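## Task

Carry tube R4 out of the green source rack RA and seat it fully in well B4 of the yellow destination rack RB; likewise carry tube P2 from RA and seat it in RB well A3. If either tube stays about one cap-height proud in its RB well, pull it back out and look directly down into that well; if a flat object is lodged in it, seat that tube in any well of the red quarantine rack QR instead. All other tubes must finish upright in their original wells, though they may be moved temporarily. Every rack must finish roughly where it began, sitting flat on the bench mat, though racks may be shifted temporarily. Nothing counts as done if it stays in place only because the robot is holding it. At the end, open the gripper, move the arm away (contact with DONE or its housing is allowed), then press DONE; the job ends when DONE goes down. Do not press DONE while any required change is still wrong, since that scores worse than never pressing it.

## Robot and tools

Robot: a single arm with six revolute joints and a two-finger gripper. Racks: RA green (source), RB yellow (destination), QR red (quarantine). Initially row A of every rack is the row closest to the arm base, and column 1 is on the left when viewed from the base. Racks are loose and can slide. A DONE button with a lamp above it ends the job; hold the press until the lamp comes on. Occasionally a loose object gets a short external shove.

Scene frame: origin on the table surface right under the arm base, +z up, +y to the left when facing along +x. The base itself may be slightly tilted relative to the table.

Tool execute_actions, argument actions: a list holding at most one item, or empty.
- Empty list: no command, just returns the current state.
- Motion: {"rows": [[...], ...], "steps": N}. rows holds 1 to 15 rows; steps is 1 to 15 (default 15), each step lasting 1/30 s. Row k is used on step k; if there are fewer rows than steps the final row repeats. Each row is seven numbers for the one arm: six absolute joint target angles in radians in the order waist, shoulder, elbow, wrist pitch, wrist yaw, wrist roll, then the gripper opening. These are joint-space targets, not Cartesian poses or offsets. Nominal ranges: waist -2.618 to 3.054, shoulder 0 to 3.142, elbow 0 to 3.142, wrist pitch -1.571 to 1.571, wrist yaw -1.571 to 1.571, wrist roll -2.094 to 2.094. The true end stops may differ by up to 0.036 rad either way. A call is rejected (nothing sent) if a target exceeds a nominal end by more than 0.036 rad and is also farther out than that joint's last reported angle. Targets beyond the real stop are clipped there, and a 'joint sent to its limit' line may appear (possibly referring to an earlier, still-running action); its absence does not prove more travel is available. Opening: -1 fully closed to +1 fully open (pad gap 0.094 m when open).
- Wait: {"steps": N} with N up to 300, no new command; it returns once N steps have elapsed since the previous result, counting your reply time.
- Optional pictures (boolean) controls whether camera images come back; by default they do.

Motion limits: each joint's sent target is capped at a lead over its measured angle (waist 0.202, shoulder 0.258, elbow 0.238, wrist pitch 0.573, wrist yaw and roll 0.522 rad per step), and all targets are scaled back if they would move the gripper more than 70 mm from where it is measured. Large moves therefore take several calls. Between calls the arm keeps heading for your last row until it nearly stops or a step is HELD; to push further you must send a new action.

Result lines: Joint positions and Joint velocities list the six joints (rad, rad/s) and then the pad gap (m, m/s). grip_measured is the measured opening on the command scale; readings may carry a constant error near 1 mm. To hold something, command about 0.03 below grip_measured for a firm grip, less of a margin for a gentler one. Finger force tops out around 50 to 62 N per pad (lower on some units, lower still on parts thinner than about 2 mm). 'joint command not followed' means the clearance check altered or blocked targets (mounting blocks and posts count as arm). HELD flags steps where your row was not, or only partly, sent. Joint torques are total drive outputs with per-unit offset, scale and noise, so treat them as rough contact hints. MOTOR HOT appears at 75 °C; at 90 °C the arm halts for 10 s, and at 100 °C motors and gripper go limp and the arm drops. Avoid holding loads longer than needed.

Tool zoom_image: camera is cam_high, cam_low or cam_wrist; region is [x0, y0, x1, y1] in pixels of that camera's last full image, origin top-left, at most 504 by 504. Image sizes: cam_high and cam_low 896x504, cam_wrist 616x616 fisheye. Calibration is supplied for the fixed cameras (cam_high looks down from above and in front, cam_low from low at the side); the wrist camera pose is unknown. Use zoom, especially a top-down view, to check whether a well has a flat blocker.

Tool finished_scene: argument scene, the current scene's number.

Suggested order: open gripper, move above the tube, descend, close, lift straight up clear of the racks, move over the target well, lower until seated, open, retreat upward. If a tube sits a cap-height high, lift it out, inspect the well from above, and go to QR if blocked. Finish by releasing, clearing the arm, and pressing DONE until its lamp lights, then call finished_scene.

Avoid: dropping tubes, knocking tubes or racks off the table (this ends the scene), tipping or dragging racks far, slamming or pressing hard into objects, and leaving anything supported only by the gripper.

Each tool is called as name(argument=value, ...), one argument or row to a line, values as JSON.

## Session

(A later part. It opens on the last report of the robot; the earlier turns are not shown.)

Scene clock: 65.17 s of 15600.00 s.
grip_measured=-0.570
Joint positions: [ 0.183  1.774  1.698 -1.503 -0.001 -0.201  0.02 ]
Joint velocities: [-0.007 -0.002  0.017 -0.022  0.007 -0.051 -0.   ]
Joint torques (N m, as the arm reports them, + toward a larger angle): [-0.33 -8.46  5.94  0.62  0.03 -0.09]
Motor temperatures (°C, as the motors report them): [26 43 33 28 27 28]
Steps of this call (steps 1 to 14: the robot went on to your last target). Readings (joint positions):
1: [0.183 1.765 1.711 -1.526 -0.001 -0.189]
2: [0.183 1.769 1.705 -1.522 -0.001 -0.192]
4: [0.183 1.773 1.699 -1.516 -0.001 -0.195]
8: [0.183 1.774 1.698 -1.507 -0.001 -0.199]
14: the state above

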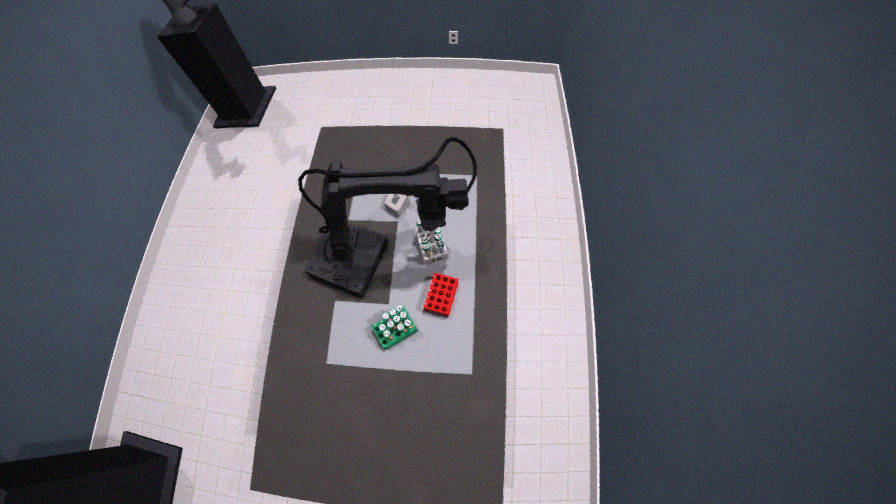

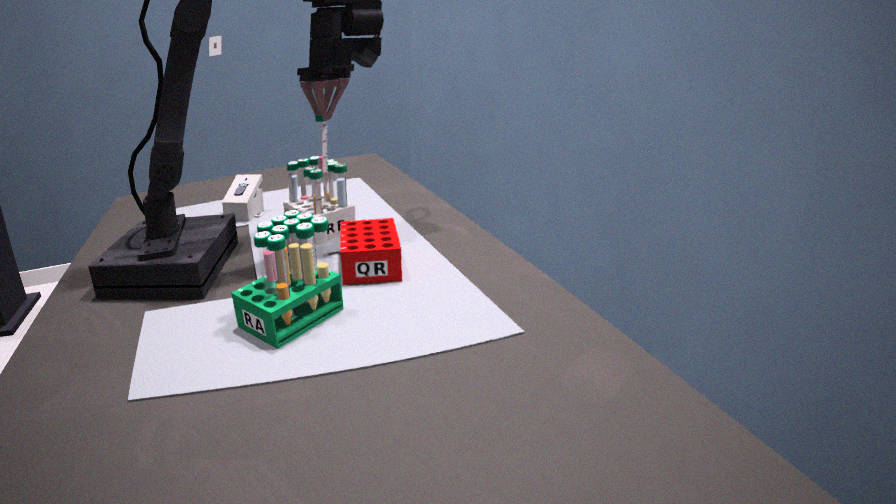

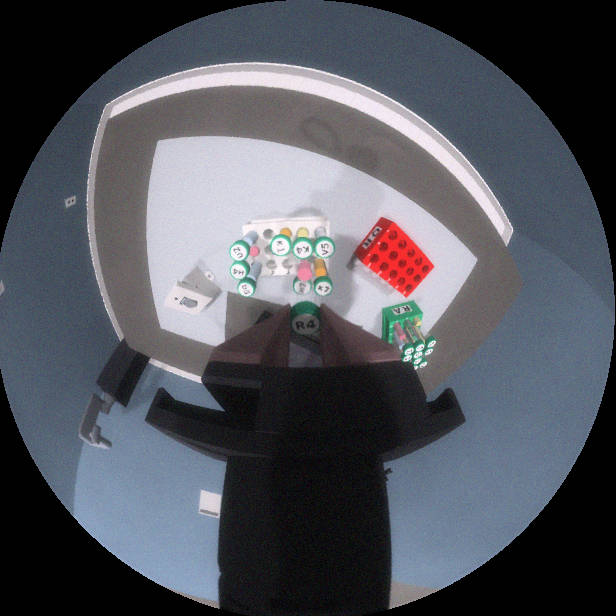

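execute_actions(
  actions=[
    {"rows":[[0.188,1.767,1.7,-1.46,0,-0.21,-0.6],[0.193,1.769,1.7,-1.445,0,-0.21,-0.6],[0.197,1.771,1.695,-1.43,0,-0.21,-0.6],[0.197,1.772,1.685,-1.415,0,-0.21,-0.6],[0.197,1.773,1.673,-1.4,0,-0.21,-0.6],[0.197,1.773,1.661,-1.388,0,-0.21,-0.6],[0.197,1.773,1.649,-1.376,0,-0.21,-0.6],[0.197,1.773,1.637,-1.364,0,-0.21,-0.6],[0.197,1.773,1.625,-1.352,0,-0.21,-0.6],[0.197,1.773,1.613,-1.34,0,-0.21,-0.6],[0.197,1.773,1.601,-1.33,0,-0.21,-0.6],[0.197,1.773,1.589,-1.322,0,-0.21,-0.6],[0.197,1.773,1.577,-1.322,0,-0.21,-0.6],[0.197,1.773,1.565,-1.322,0,-0.21,-0.6],[0.197,1.773,1.555,-1.322,0,-0.21,-0.6]]},
  ],
  pictures=false,
)

execute_actions(
  actions=[
    {"steps":12},
  ],
)

zoom_image(
  camera="cam_wrist",
  region=[220,190,380,340],
)

zoom_image(
  camera="cam_low",
  region=[270,110,380,240],
)

Scene clock: 72.27 s of 15600.00 s.
grip_measured=-0.570
Joint positions: [ 0.19   1.774  1.575 -1.371 -0.001 -0.202  0.02 ]
Joint velocities: [ 0.007 -0.027 -0.325  0.11  -0.007  0.007  0.   ]
Joint torques (N m, as the arm reports them, + toward a larger angle): [ 0.52 -7.88  5.89  0.61  0.03 -0.11]
Motor temperatures (°C, as the motors report them): [26 43 32 28 27 28]
Steps of this call (steps 1 to 30: the robot went on to your last target; steps 31 to 90: nothing new was sent; then 3.60 s passed at rest; steps 91 to 105: all 15 steps of this action). Readings (joint positions):
91: [0.183 1.774 1.698 -1.501 -0.001 -0.202]
92: [0.183 1.774 1.698 -1.497 -0.001 -0.202]
94: [0.185 1.774 1.697 -1.482 -0.001 -0.202]
98: [0.190 1.774 1.663 -1.439 -0.001 -0.202]
105: the state above

Scene clock: 72.67 s of 15600.00 s.
grip_measured=-0.570
Joint positions: [ 0.19   1.779  1.554 -1.351 -0.001 -0.202  0.02 ]
Joint velocities: [-0.007 -0.002  0.012 -0.051 -0.066  0.022 -0.   ]
Joint torques (N m, as the arm reports them, + toward a larger angle): [ 0.56 -8.28  5.99  0.62  0.02 -0.09]
Motor temperatures (°C, as the motors report them): [26 43 32 28 27 28]
Steps of this call (steps 1 to 12: the robot went on to your last target). Readings (joint positions):
1: [0.190 1.774 1.566 -1.367 -0.001 -0.202]
2: [0.190 1.775 1.560 -1.365 -0.001 -0.202]
4: [0.190 1.778 1.555 -1.363 -0.001 -0.202]
8: [0.190 1.779 1.554 -1.354 -0.001 -0.202]
12: the state above

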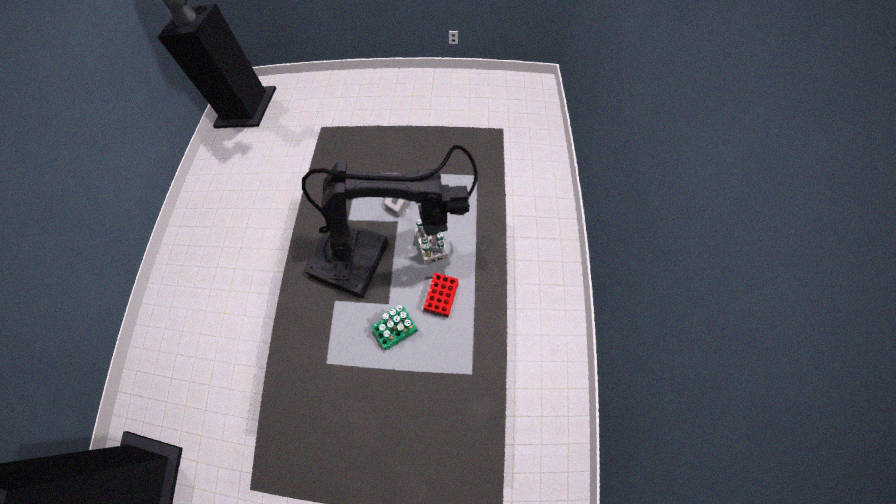

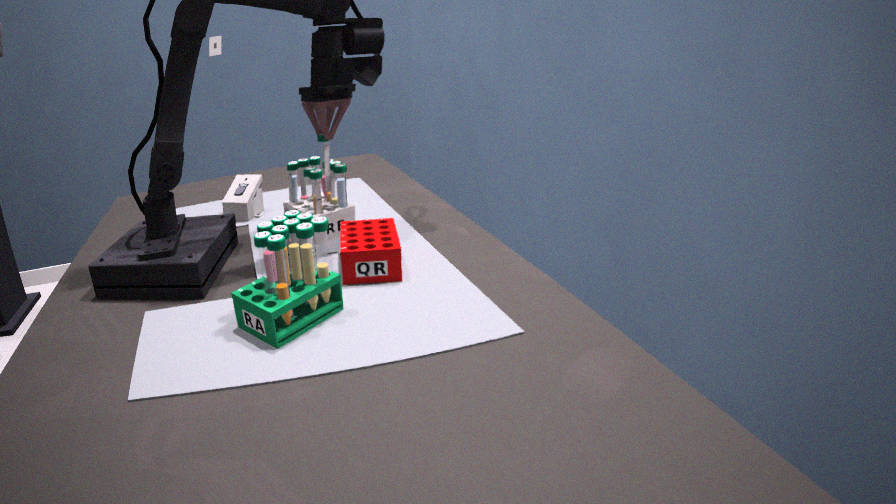

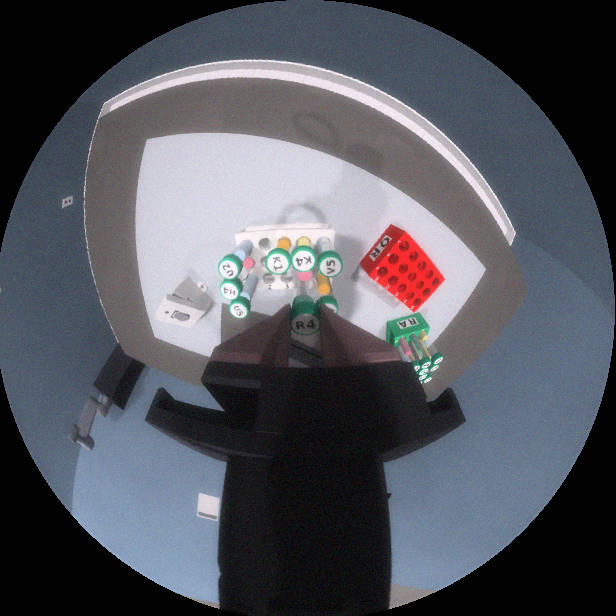

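Region (220, 190, 380, 340) of cam_wrist's 616x616 image, scaled by 3.150, with more detail than that image has; it fills the top 472 rows of this view, and the rest is white.

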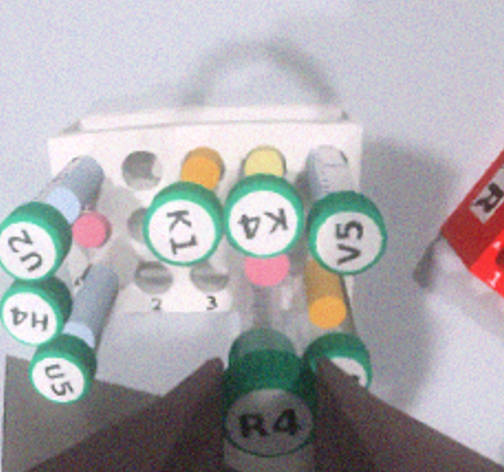

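Region (270, 110, 380, 240) of cam_low's 896x504 image, scaled by 3.877, with more detail than that image has; it fills the left 426 columns of this view, and the rest is white.

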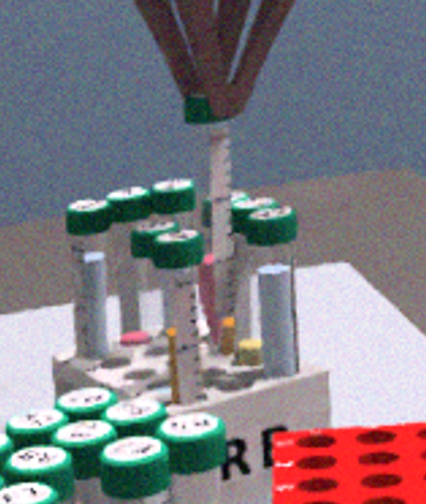

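execute_actions(
  actions=[
    {"rows":[[0.197,1.773,1.55,-1.31,0,-0.21,-0.6],[0.197,1.774,1.542,-1.298,0,-0.21,-0.6],[0.197,1.774,1.534,-1.286,0,-0.21,-0.6],[0.197,1.775,1.526,-1.276,0,-0.21,-0.6],[0.197,1.775,1.518,-1.267,0,-0.21,-0.6],[0.197,1.776,1.51,-1.258,0,-0.21,-0.6],[0.197,1.776,1.502,-1.249,0,-0.21,-0.6],[0.197,1.777,1.494,-1.24,0,-0.21,-0.6],[0.197,1.777,1.486,-1.231,0,-0.21,-0.6],[0.197,1.778,1.478,-1.222,0,-0.21,-0.6],[0.197,1.778,1.47,-1.213,0,-0.21,-0.6],[0.197,1.779,1.462,-1.204,0,-0.21,-0.6],[0.197,1.779,1.454,-1.197,0,-0.21,-0.6],[0.197,1.78,1.445,-1.195,0,-0.21,-0.6],[0.197,1.78,1.436,-1.195,0,-0.21,-0.6]]},
  ],
  pictures=false,
)

execute_actions(
  actions=[
    {"steps":10},
  ],
)

zoom_image(
  camera="cam_low",
  region=[270,110,380,240],
)

Scene clock: 80.53 s of 15600.00 s.
grip_measured=-0.570
Joint positions: [ 0.19   1.779  1.453 -1.248 -0.001 -0.202  0.02 ]
Joint velocities: [ 0.007  0.007 -0.237  0.066 -0.066  0.11  -0.001]
Joint torques (N m, as the arm reports them, + toward a larger angle): [ 0.58 -7.74  5.72  0.64  0.03 -0.09]
Motor temperatures (°C, as the motors report them): [26 43 32 28 27 28]
Steps of this call (steps 1 to 30: the robot went on to your last target; steps 31 to 90: nothing new was sent; then 4.37 s passed at rest; steps 91 to 105: all 15 steps of this action). Readings (joint positions):
91: [0.190 1.779 1.554 -1.349 -0.001 -0.202]
92: [0.190 1.779 1.553 -1.345 -0.001 -0.202]
94: [0.190 1.779 1.544 -1.331 -0.001 -0.202]
98: [0.190 1.779 1.511 -1.299 -0.001 -0.202]
105: the state above

Scene clock: 80.87 s of 15600.00 s.
grip_measured=-0.570
Joint positions: [ 0.19   1.784  1.437 -1.231 -0.001 -0.202  0.02 ]
Joint velocities: [-0.002 -0.002  0.012 -0.022 -0.007  0.022  0.   ]
Joint torques (N m, as the arm reports them, + toward a larger angle): [ 0.55 -8.27  5.83  0.69  0.03 -0.08]
Motor temperatures (°C, as the motors report them): [26 43 32 28 27 28]
Steps of this call (steps 1 to 10: the robot went on to your last target). Readings (joint positions):
1: [0.190 1.779 1.446 -1.244 -0.001 -0.202]
2: [0.190 1.780 1.441 -1.241 -0.001 -0.202]
4: [0.190 1.782 1.437 -1.237 -0.001 -0.202]
8: [0.190 1.784 1.437 -1.231 -0.001 -0.202]
10: the state above

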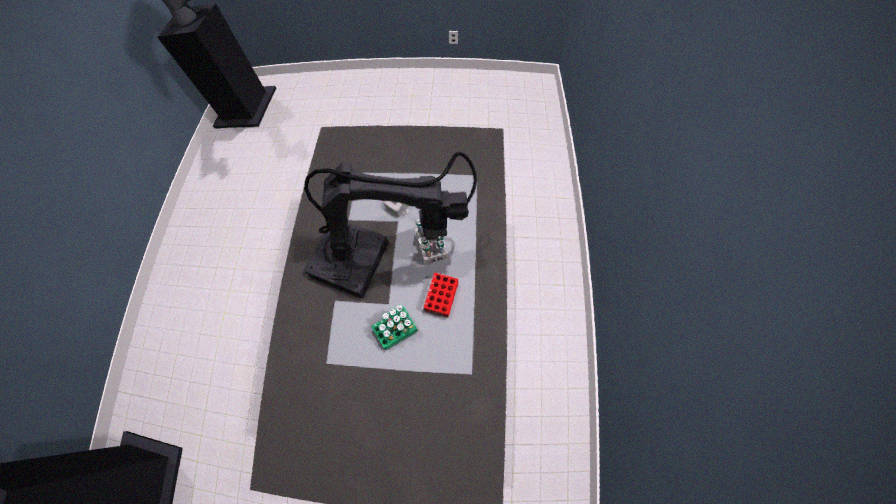

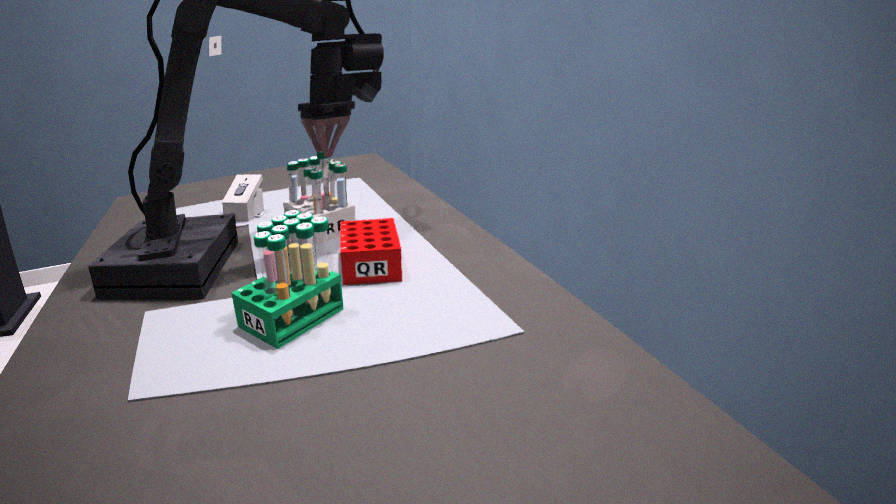

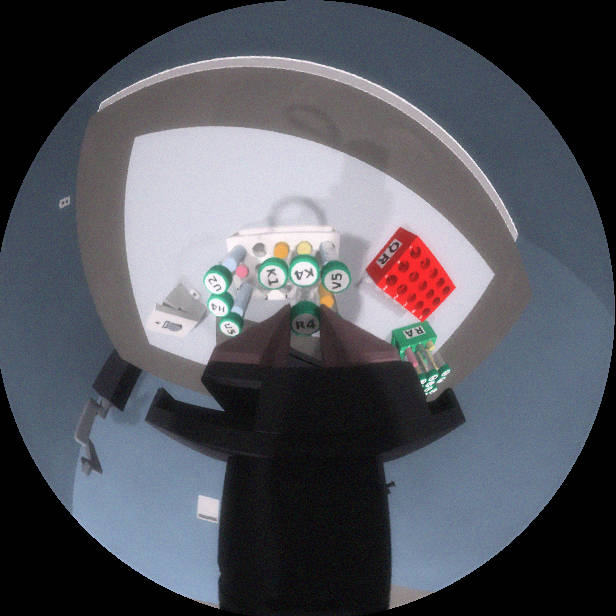

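Region (270, 110, 380, 240) of cam_low's 896x504 image, scaled by 3.877, with more detail than that image has; it fills the left 426 columns of this view, and the rest is white.

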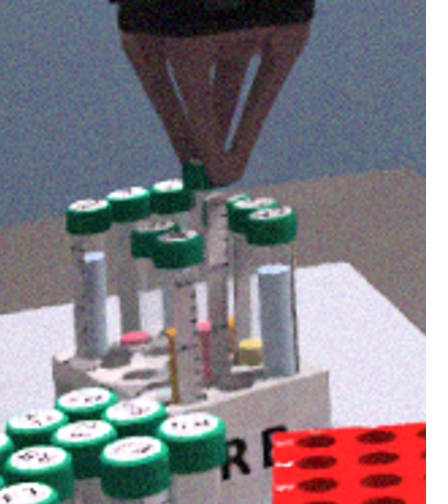

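execute_actions(
  actions=[
    {"rows":[[0.197,1.781,1.432,-1.188,0,-0.21,-0.6],[0.197,1.782,1.427,-1.181,0,-0.21,-0.6],[0.197,1.783,1.422,-1.174,0,-0.21,-0.6],[0.197,1.784,1.417,-1.167,0,-0.21,-0.6],[0.197,1.785,1.412,-1.16,0,-0.21,-0.6],[0.197,1.786,1.407,-1.154,0,-0.21,-0.6],[0.197,1.787,1.402,-1.148,0,-0.21,-0.6],[0.197,1.788,1.397,-1.142,0,-0.21,-0.6],[0.197,1.789,1.392,-1.136,0,-0.21,-0.6],[0.197,1.79,1.387,-1.13,0,-0.21,-0.6],[0.197,1.791,1.382,-1.124,0,-0.21,-0.6],[0.197,1.792,1.377,-1.118,0,-0.21,-0.6],[0.197,1.793,1.372,-1.112,0,-0.21,-0.6],[0.197,1.794,1.367,-1.11,0,-0.21,-0.6],[0.197,1.795,1.362,-1.11,0,-0.21,-0.6]]},
  ],
  pictures=false,
)

execute_actions(
  actions=[
    {"steps":8},
  ],
)

zoom_image(
  camera="cam_low",
  region=[270,110,380,240],
)

Scene clock: 87.37 s of 15600.00 s.
grip_measured=-0.570
Joint positions: [ 0.19   1.792  1.373 -1.162 -0.001 -0.202  0.02 ]
Joint velocities: [ 0.002  0.066 -0.164  0.198 -0.11  -0.007 -0.001]
Joint torques (N m, as the arm reports them, + toward a larger angle): [ 0.58 -7.97  5.62  0.63  0.02 -0.08]
Motor temperatures (°C, as the motors report them): [26 43 32 28 27 28]
Steps of this call (steps 1 to 30: the robot went on to your last target; steps 31 to 90: nothing new was sent; then 3.00 s passed at rest; steps 91 to 105: all 15 steps of this action). Readings (joint positions):
91: [0.190 1.784 1.437 -1.231 -0.001 -0.202]
92: [0.190 1.784 1.437 -1.230 -0.001 -0.202]
94: [0.190 1.784 1.431 -1.223 -0.001 -0.202]
98: [0.190 1.784 1.407 -1.203 -0.001 -0.202]
105: the state above

Scene clock: 87.63 s of 15600.00 s.
grip_measured=-0.570
Joint positions: [ 0.19   1.8    1.362 -1.145 -0.001 -0.202  0.02 ]
Joint velocities: [ 0.002  0.007 -0.002 -0.051 -0.022  0.022  0.001]
Joint torques (N m, as the arm reports them, + toward a larger angle): [ 0.51 -8.38  5.62  0.66  0.03 -0.1 ]
Motor temperatures (°C, as the motors report them): [26 43 32 28 27 28]
Steps of this call (steps 1 to 8: the robot went on to your last target). Readings (joint positions):
1: [0.190 1.794 1.369 -1.158 -0.001 -0.202]
2: [0.190 1.796 1.366 -1.154 -0.001 -0.202]
4: [0.190 1.800 1.363 -1.149 -0.001 -0.202]
8: the state above

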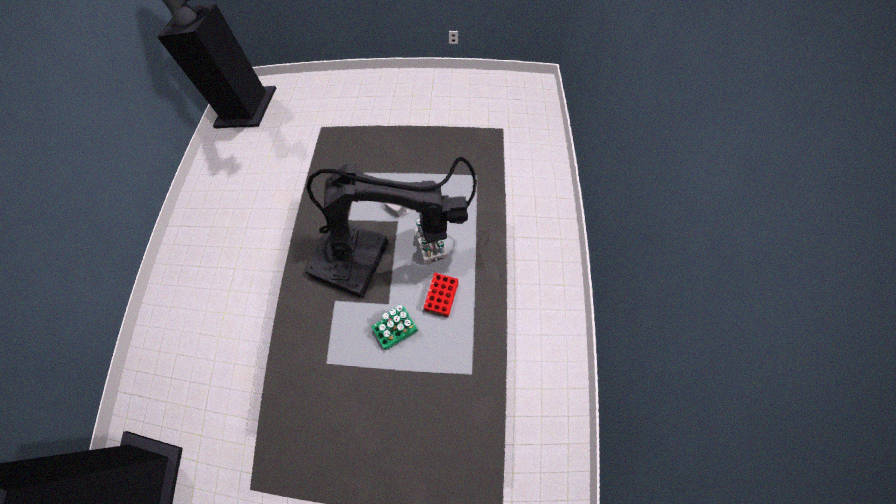

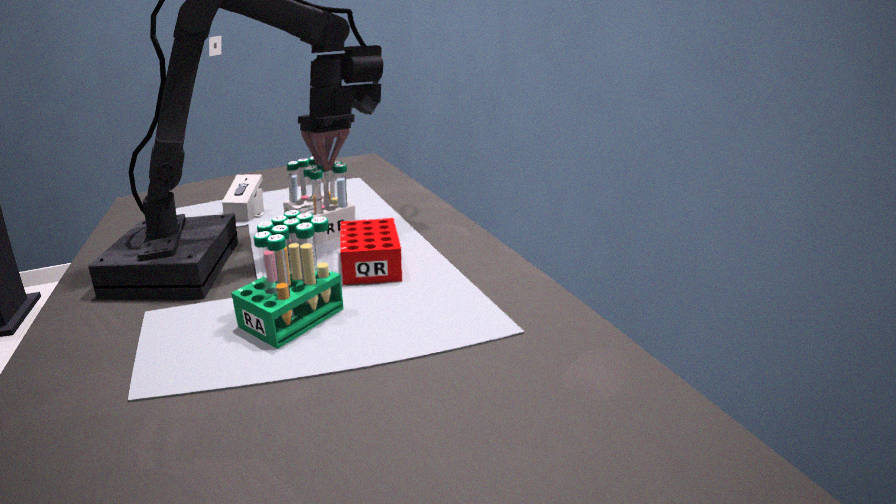

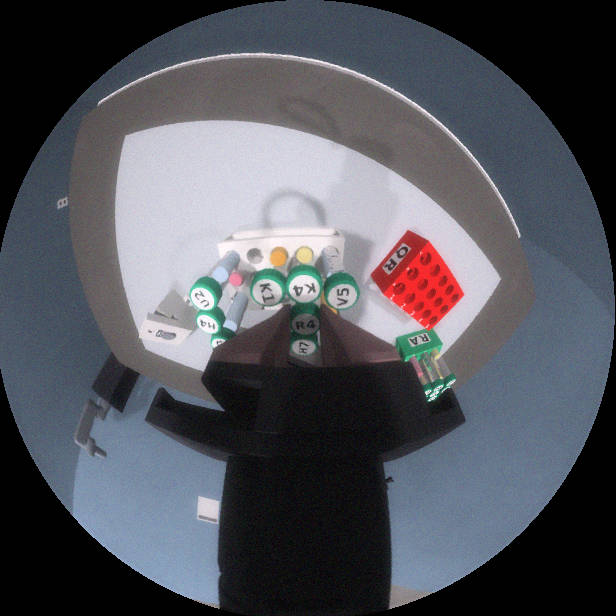

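Region (270, 110, 380, 240) of cam_low's 896x504 image, scaled by 3.877, with more detail than that image has; it fills the left 426 columns of this view, and the rest is white.

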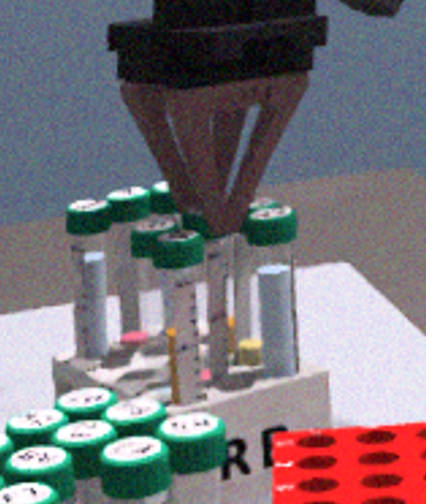

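execute_actions(
  actions=[
    {"rows":[[0.197,1.796,1.358,-1.105,0,-0.21,-0.6],[0.197,1.797,1.354,-1.1,0,-0.21,-0.6],[0.197,1.797,1.35,-1.1,0,-0.21,-0.6],[0.197,1.797,1.347,-1.1,0,-0.21,-0.6],[0.197,1.797,1.347,-1.1,0,-0.21,-0.6],[0.197,1.797,1.347,-1.1,0,-0.21,-0.6],[0.197,1.797,1.347,-1.1,0,-0.21,-0.58],[0.197,1.797,1.347,-1.1,0,-0.21,-0.56],[0.197,1.797,1.347,-1.1,0,-0.21,-0.54],[0.197,1.797,1.347,-1.1,0,-0.21,-0.51],[0.197,1.797,1.347,-1.1,0,-0.21,-0.47],[0.197,1.797,1.347,-1.1,0,-0.21,-0.43],[0.197,1.797,1.347,-1.1,0,-0.21,-0.4]]},
  ],
  pictures=false,
)

execute_actions(
  actions=[
    {"rows":[[0.197,1.79,1.365,-1.12,0,-0.21,-0.4],[0.197,1.783,1.38,-1.14,0,-0.21,-0.4],[0.197,1.776,1.395,-1.16,0,-0.21,-0.4],[0.197,1.77,1.41,-1.18,0,-0.21,-0.4],[0.197,1.765,1.43,-1.205,0,-0.21,-0.4],[0.197,1.76,1.45,-1.23,0,-0.21,-0.4],[0.197,1.755,1.47,-1.255,0,-0.21,-0.4],[0.197,1.75,1.49,-1.28,0,-0.21,-0.4],[0.197,1.74,1.51,-1.305,0,-0.21,-0.4],[0.197,1.73,1.53,-1.33,0,-0.21,-0.4],[0.197,1.72,1.545,-1.355,0,-0.21,-0.4],[0.197,1.71,1.555,-1.38,0,-0.21,-0.4]]},
  ],
)

zoom_image(
  camera="cam_low",
  region=[270,110,380,240],
)

Scene clock: 98.33 s of 15600.00 s.
grip_measured=-0.403
Joint positions: [ 0.19   1.8    1.351 -1.13  -0.001 -0.202  0.028]
Joint velocities: [-0.002  0.022  0.007 -0.037 -0.095 -0.081  0.002]
Joint torques (N m, as the arm reports them, + toward a larger angle): [ 0.57 -8.02  5.45  0.61  0.01 -0.09]
Motor temperatures (°C, as the motors report them): [26 43 32 28 27 28]
Steps of this call (steps 1 to 30: the robot went on to your last target; steps 31 to 90: nothing new was sent; then 7.20 s passed at rest; steps 91 to 105: all 15 steps of this action). Readings (joint positions):
91: [0.190 1.800 1.362 -1.145 -0.001 -0.202]
92: [0.190 1.800 1.362 -1.144 -0.001 -0.202]
94: [0.190 1.800 1.359 -1.141 -0.001 -0.202]
98: [0.190 1.800 1.351 -1.135 -0.001 -0.202]
105: the state above

Scene clock: 98.83 s of 15600.00 s.
grip_measured=-0.402
Joint positions: [ 0.19   1.736  1.527 -1.315 -0.001 -0.202  0.028]
Joint velocities: [-0.002 -0.276  0.159 -0.359  0.007 -0.007 -0.001]
Joint torques (N m, as the arm reports them, + toward a larger angle): [ 0.58 -8.29  7.5   0.37  0.04 -0.09]
Motor temperatures (°C, as the motors report them): [26 43 32 28 27 28]
Steps of this call (steps 1 to 15: all 15 steps of this action). Readings (joint positions):
1: [0.190 1.800 1.351 -1.130 -0.001 -0.202]
2: [0.190 1.800 1.351 -1.130 -0.001 -0.202]
4: [0.190 1.800 1.357 -1.140 -0.001 -0.202]
8: [0.190 1.799 1.418 -1.201 -0.001 -0.202]
15: the state above

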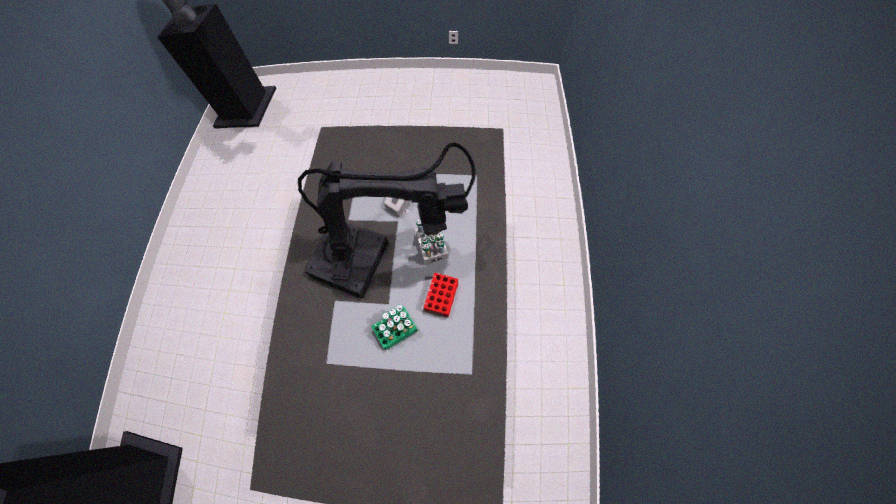

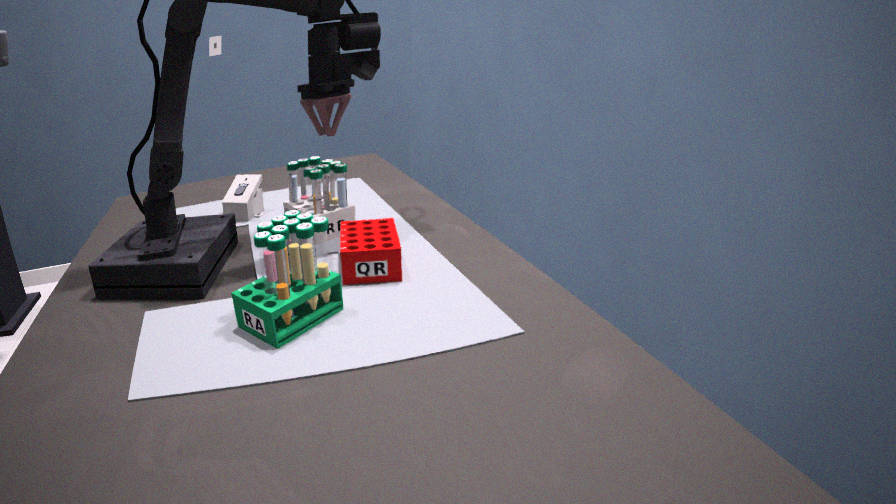

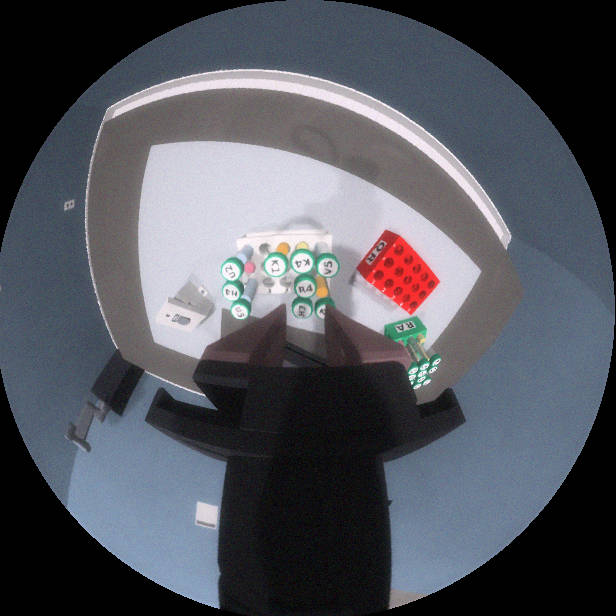

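Region (270, 110, 380, 240) of cam_low's 896x504 image, scaled by 3.877, with more detail than that image has; it fills the left 426 columns of this view, and the rest is white.

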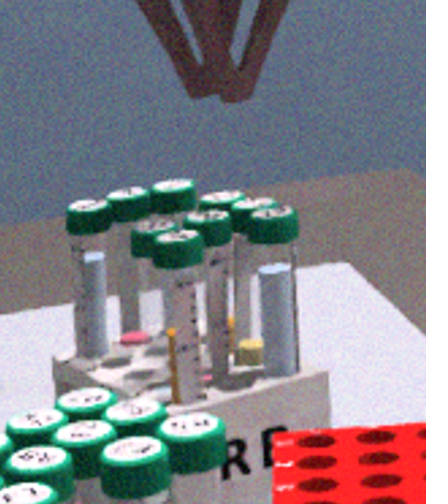

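execute_actions(
  actions=[
    {"rows":[[0.17,1.708,1.55,-1.37,0,-0.17,-0.35],[0.14,1.706,1.54,-1.36,0,-0.12,-0.33],[0.1,1.704,1.53,-1.35,0,-0.07,-0.33],[0.055,1.702,1.52,-1.34,0,-0.02,-0.33],[0.01,1.7,1.51,-1.335,0,0.03,-0.33],[-0.035,1.698,1.5,-1.33,0,0.08,-0.33],[-0.08,1.696,1.49,-1.32,0,0.13,-0.33],[-0.125,1.694,1.48,-1.31,0,0.18,-0.33],[-0.17,1.692,1.47,-1.3,0,0.23,-0.33],[-0.215,1.69,1.46,-1.29,0,0.28,-0.33],[-0.26,1.688,1.45,-1.28,0,0.33,-0.33],[-0.305,1.686,1.44,-1.27,0,0.38,-0.33],[-0.35,1.684,1.43,-1.26,0,0.43,-0.33],[-0.395,1.682,1.42,-1.25,0,0.48,-0.33],[-0.44,1.68,1.41,-1.24,0,0.53,-0.33]]},
  ],
  pictures=false,
)

execute_actions(
  actions=[
    {"rows":[[-0.48,1.678,1.405,-1.235,0,0.58,-0.33],[-0.52,1.676,1.4,-1.23,0,0.63,-0.33],[-0.555,1.675,1.395,-1.225,0,0.68,-0.33],[-0.585,1.675,1.39,-1.22,0,0.73,-0.33],[-0.61,1.675,1.385,-1.215,0,0.78,-0.33],[-0.63,1.675,1.38,-1.21,0,0.83,-0.33],[-0.642,1.675,1.375,-1.205,0,0.88,-0.33],[-0.65,1.675,1.37,-1.2,0,0.93,-0.33],[-0.65,1.675,1.365,-1.2,0,0.97,-0.33],[-0.65,1.675,1.36,-1.2,0,1.0,-0.33]]},
  ],
  pictures=false,
)

execute_actions(
  actions=[
    {"steps":12},
  ],
)

zoom_image(
  camera="cam_wrist",
  region=[200,170,420,370],
)

Scene clock: 108.17 s of 15600.00 s.
grip_measured=-0.332
Joint positions: [-0.364  1.725  1.431 -1.291 -0.004  0.32   0.031]
Joint velocities: [-1.219 -0.012 -0.291  0.256  0.022  1.399  0.   ]
Joint torques (N m, as the arm reports them, + toward a larger angle): [ -0.41 -10.97   5.66   0.5    0.06   0.05]
Motor temperatures (°C, as the motors report them): [26 44 32 28 27 28]
Steps of this call (steps 1 to 30: the robot went on to your last target; steps 31 to 90: nothing new was sent; then 5.83 s passed at rest; steps 91 to 105: all 15 steps of this action). Readings (joint positions):
91: [0.189 1.725 1.532 -1.369 -0.001 -0.199]
92: [0.184 1.725 1.532 -1.369 -0.002 -0.188]
94: [0.146 1.725 1.531 -1.368 -0.009 -0.144]
98: [-0.032 1.725 1.504 -1.346 -0.011 -0.001]
105: the state above

Scene clock: 108.67 s of 15600.00 s.
grip_measured=-0.331
Joint positions: [-0.655  1.707  1.362 -1.229 -0.003  0.932  0.031]
Joint velocities: [ 0.002  0.002 -0.007  0.037 -0.095  0.403 -0.001]
Joint torques (N m, as the arm reports them, + toward a larger angle): [ 0.38 -9.64  5.73  0.63  0.07  0.09]
Motor temperatures (°C, as the motors report them): [26 44 32 28 27 28]
Steps of this call (steps 1 to 15: all 15 steps of this action). Readings (joint positions):
1: [-0.407 1.725 1.422 -1.283 -0.004 0.368]
2: [-0.449 1.725 1.413 -1.275 -0.004 0.417]
4: [-0.528 1.722 1.400 -1.262 -0.003 0.515]
8: [-0.637 1.711 1.382 -1.242 -0.001 0.715]
15: the state above

Scene clock: 109.07 s of 15600.00 s.
grip_measured=-0.331
Joint positions: [-0.655  1.707  1.362 -1.223 -0.004  0.987  0.031]
Joint velocities: [ 0.007  0.002 -0.002 -0.037  0.051 -0.022 -0.001]
Joint torques (N m, as the arm reports them, + toward a larger angle): [ 0.34 -9.69  5.68  0.62  0.08  0.1 ]
Motor temperatures (°C, as the motors report them): [26 44 32 28 27 28]
Steps of this call (steps 1 to 12: the robot went on to your last target). Readings (joint positions):
1: [-0.655 1.707 1.362 -1.228 -0.003 0.944]
2: [-0.655 1.707 1.362 -1.227 -0.003 0.954]
4: [-0.655 1.707 1.362 -1.225 -0.003 0.967]
8: [-0.655 1.707 1.362 -1.223 -0.004 0.982]
12: the state above

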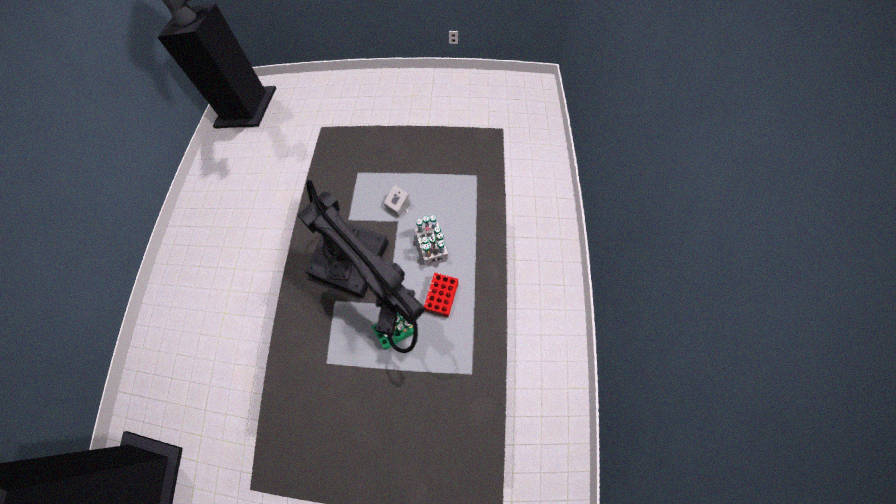

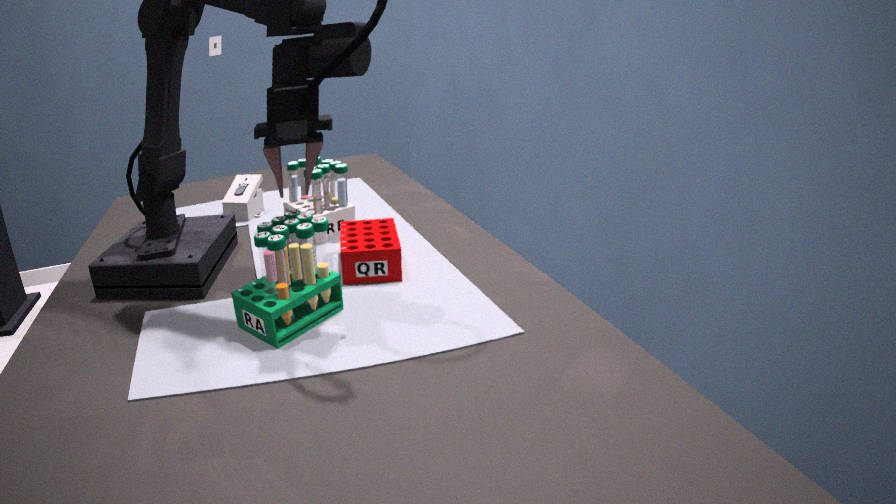

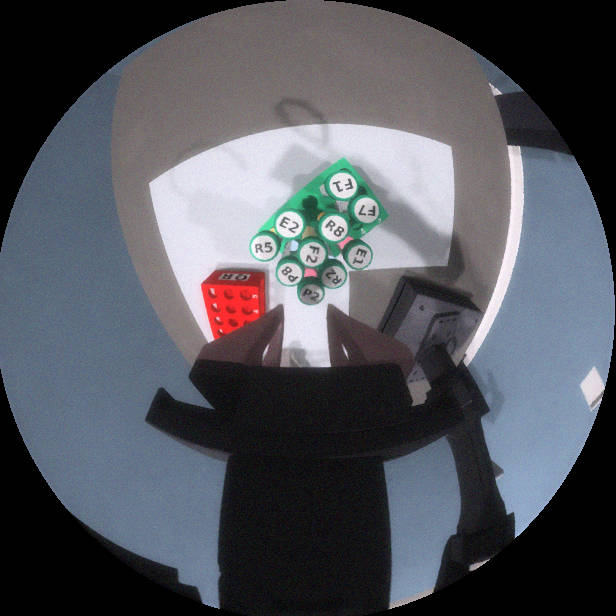

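Region (200, 170, 420, 370) of cam_wrist's 616x616 image, scaled by 2.291, with more detail than that image has; it fills the top 458 rows of this view, and the rest is white.

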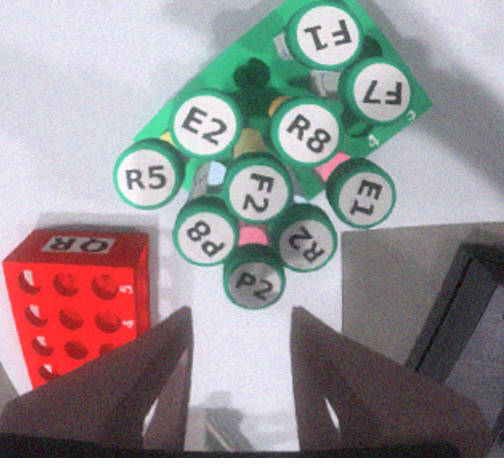

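execute_actions(
  actions=[
    {"rows":[[-0.66,1.672,1.36,-1.2,0,1,-0.33],[-0.665,1.668,1.357,-1.2,0,1,-0.33],[-0.67,1.664,1.354,-1.2,0,1,-0.33],[-0.674,1.662,1.35,-1.2,0,1,-0.33],[-0.674,1.66,1.345,-1.2,0,1,-0.33],[-0.674,1.66,1.34,-1.195,0,1,-0.33],[-0.674,1.66,1.335,-1.19,0,1,-0.33],[-0.674,1.66,1.33,-1.185,0,1,-0.33],[-0.674,1.66,1.32,-1.175,0,1,-0.33],[-0.674,1.66,1.31,-1.165,0,1,-0.33],[-0.674,1.66,1.3,-1.155,0,1,-0.33]]},
  ],
  pictures=false,
)

execute_actions(
  actions=[
    {"steps":6},
  ],
)

zoom_image(
  camera="cam_wrist",
  region=[200,170,420,370],
)

Scene clock: 115.67 s of 15600.00 s.
grip_measured=-0.331
Joint positions: [-0.667  1.689  1.301 -1.19  -0.006  0.992  0.031]
Joint velocities: [ 0.002 -0.022 -0.056 -0.007  0.022 -0.022  0.001]
Joint torques (N m, as the arm reports them, + toward a larger angle): [-0.78 -9.23  6.04  0.64  0.08  0.1 ]
Motor temperatures (°C, as the motors report them): [26 44 32 28 27 28]
Steps of this call (steps 1 to 30: the robot went on to your last target; steps 31 to 90: nothing new was sent; then 3.10 s passed at rest; steps 91 to 105: all 15 steps of this action). Readings (joint positions):
91: [-0.655 1.707 1.362 -1.222 -0.004 0.992]
92: [-0.655 1.707 1.362 -1.222 -0.004 0.992]
94: [-0.657 1.704 1.360 -1.220 -0.005 0.992]
98: [-0.667 1.691 1.343 -1.216 -0.006 0.992]
105: the state above

Scene clock: 115.87 s of 15600.00 s.
grip_measured=-0.331
Joint positions: [-0.667  1.689  1.301 -1.18  -0.006  0.992  0.031]
Joint velocities: [-0.007  0.002 -0.007  0.007  0.007  0.007  0.001]
Joint torques (N m, as the arm reports them, + toward a larger angle): [-0.75 -9.23  5.83  0.62  0.07  0.1 ]
Motor temperatures (°C, as the motors report them): [26 44 32 28 27 28]
Steps of this call (steps 1 to 6: the robot went on to your last target). Readings (joint positions):
1: [-0.667 1.689 1.301 -1.189 -0.006 0.992]
2: [-0.667 1.689 1.301 -1.187 -0.006 0.992]
4: [-0.667 1.689 1.301 -1.183 -0.006 0.992]
6: the state above

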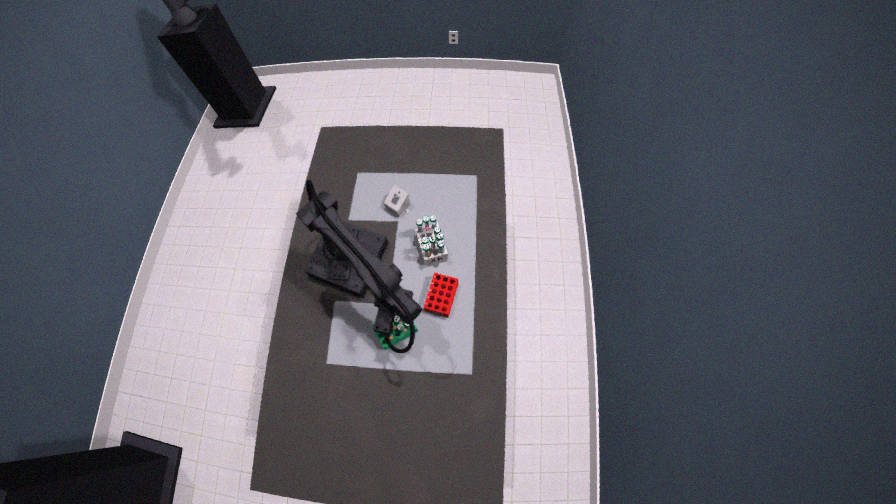

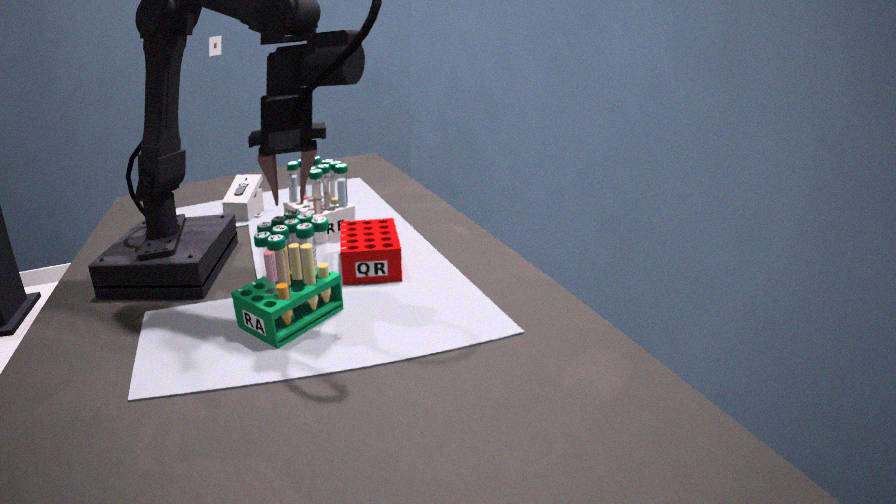

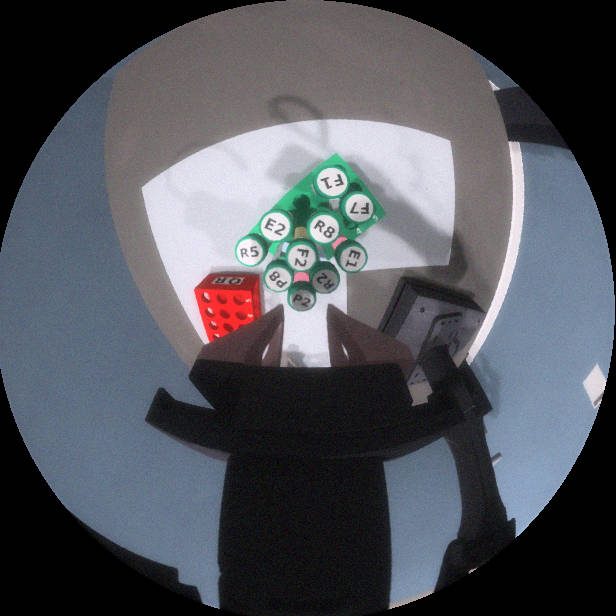

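Region (200, 170, 420, 370) of cam_wrist's 616x616 image, scaled by 2.291, with more detail than that image has; it fills the top 458 rows of this view, and the rest is white.

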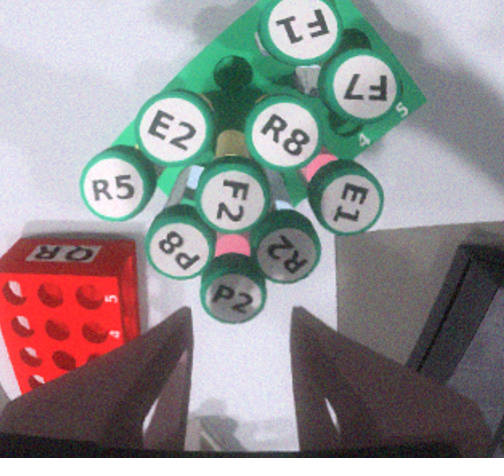

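execute_actions(
  actions=[
    {"rows":[[-0.674,1.675,1.3,-1.15,0,1,-0.33],[-0.674,1.684,1.3,-1.143,0,1,-0.33],[-0.674,1.688,1.297,-1.136,0,1,-0.33],[-0.674,1.691,1.292,-1.129,0,1,-0.33],[-0.674,1.693,1.287,-1.122,0,1,-0.33],[-0.674,1.695,1.281,-1.115,0,1,-0.33],[-0.674,1.697,1.275,-1.108,0,1,-0.33],[-0.674,1.699,1.269,-1.101,0,1,-0.33],[-0.674,1.701,1.263,-1.094,0,1,-0.33],[-0.674,1.703,1.257,-1.087,0,1,-0.33],[-0.674,1.705,1.251,-1.08,0,1,-0.33],[-0.674,1.707,1.245,-1.073,0,1,-0.33],[-0.674,1.708,1.24,-1.066,0,1,-0.33],[-0.674,1.709,1.235,-1.062,0,1,-0.33],[-0.674,1.71,1.23,-1.062,0,1,-0.33]]},
  ],
  pictures=false,
)

execute_actions(
  actions=[
    {"steps":10},
  ],
)

zoom_image(
  camera="cam_wrist",
  region=[200,170,420,370],
)

Scene clock: 122.93 s of 15600.00 s.
grip_measured=-0.331
Joint positions: [-0.667  1.701  1.256 -1.112 -0.006  0.992  0.031]
Joint velocities: [ 0.007 -0.002 -0.007  0.051  0.037 -0.051 -0.001]
Joint torques (N m, as the arm reports them, + toward a larger angle): [-0.81 -6.33  3.65  0.83  0.06  0.07]
Motor temperatures (°C, as the motors report them): [26 44 32 28 27 28]
Steps of this call (steps 1 to 30: the robot went on to your last target; steps 31 to 90: nothing new was sent; then 3.57 s passed at rest; steps 91 to 105: all 15 steps of this action). Readings (joint positions):
91: [-0.667 1.689 1.301 -1.177 -0.006 0.992]
92: [-0.667 1.689 1.301 -1.175 -0.006 0.992]
94: [-0.667 1.689 1.301 -1.169 -0.006 0.992]
98: [-0.667 1.689 1.286 -1.144 -0.006 0.992]
105: the state above

Scene clock: 123.27 s of 15600.00 s.
grip_measured=-0.331
Joint positions: [-0.667  1.701  1.256 -1.107 -0.006  0.993  0.031]
Joint velocities: [-0.017 -0.002 -0.012 -0.037  0.022 -0.037  0.001]
Joint torques (N m, as the arm reports them, + toward a larger angle): [-0.79 -6.32  3.67  0.82  0.07  0.08]
Motor temperatures (°C, as the motors report them): [26 44 32 28 27 28]
Steps of this call (steps 1 to 10: the robot went on to your last target). Readings (joint positions):
1: [-0.667 1.701 1.256 -1.111 -0.006 0.992]
2: [-0.667 1.701 1.256 -1.110 -0.006 0.992]
4: [-0.667 1.701 1.256 -1.109 -0.006 0.993]
8: [-0.667 1.701 1.256 -1.107 -0.006 0.993]
10: the state above

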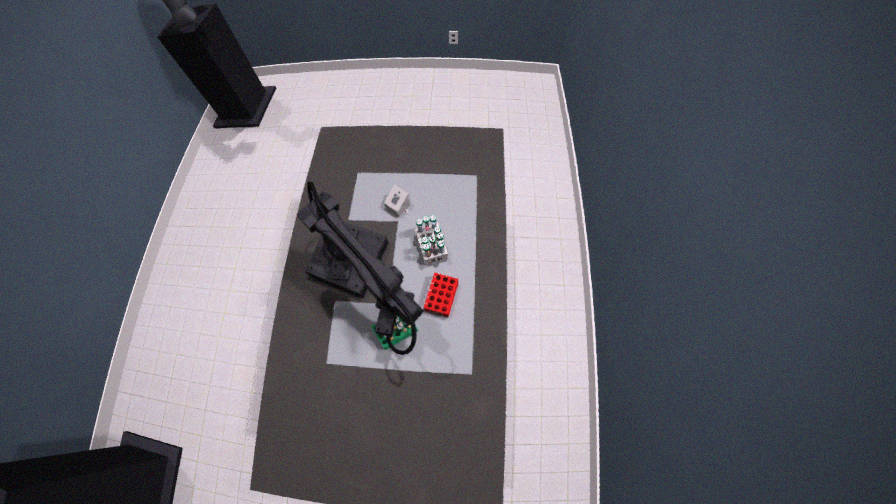

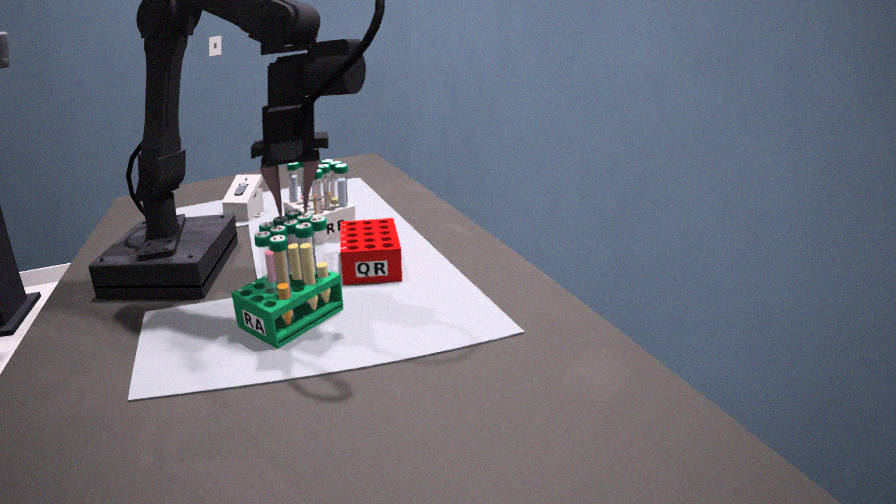

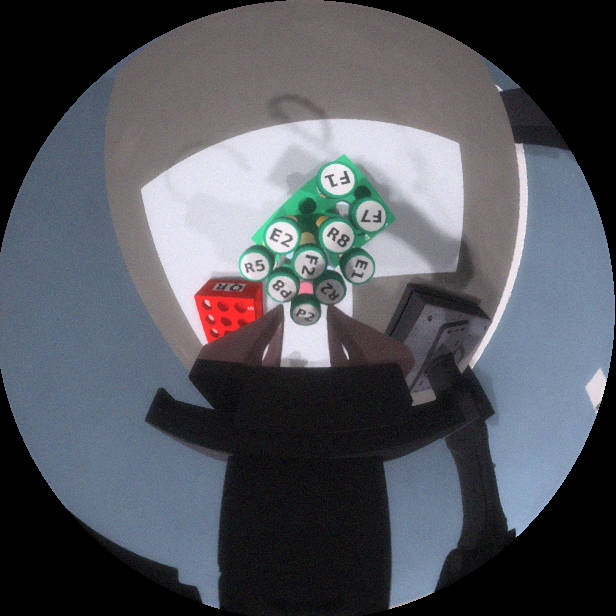

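Region (200, 170, 420, 370) of cam_wrist's 616x616 image, scaled by 2.291, with more detail than that image has; it fills the top 458 rows of this view, and the rest is white.

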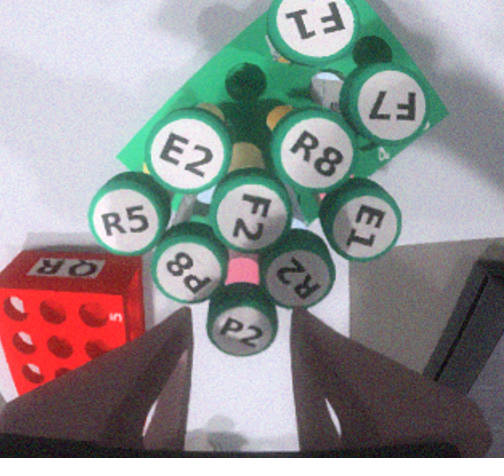

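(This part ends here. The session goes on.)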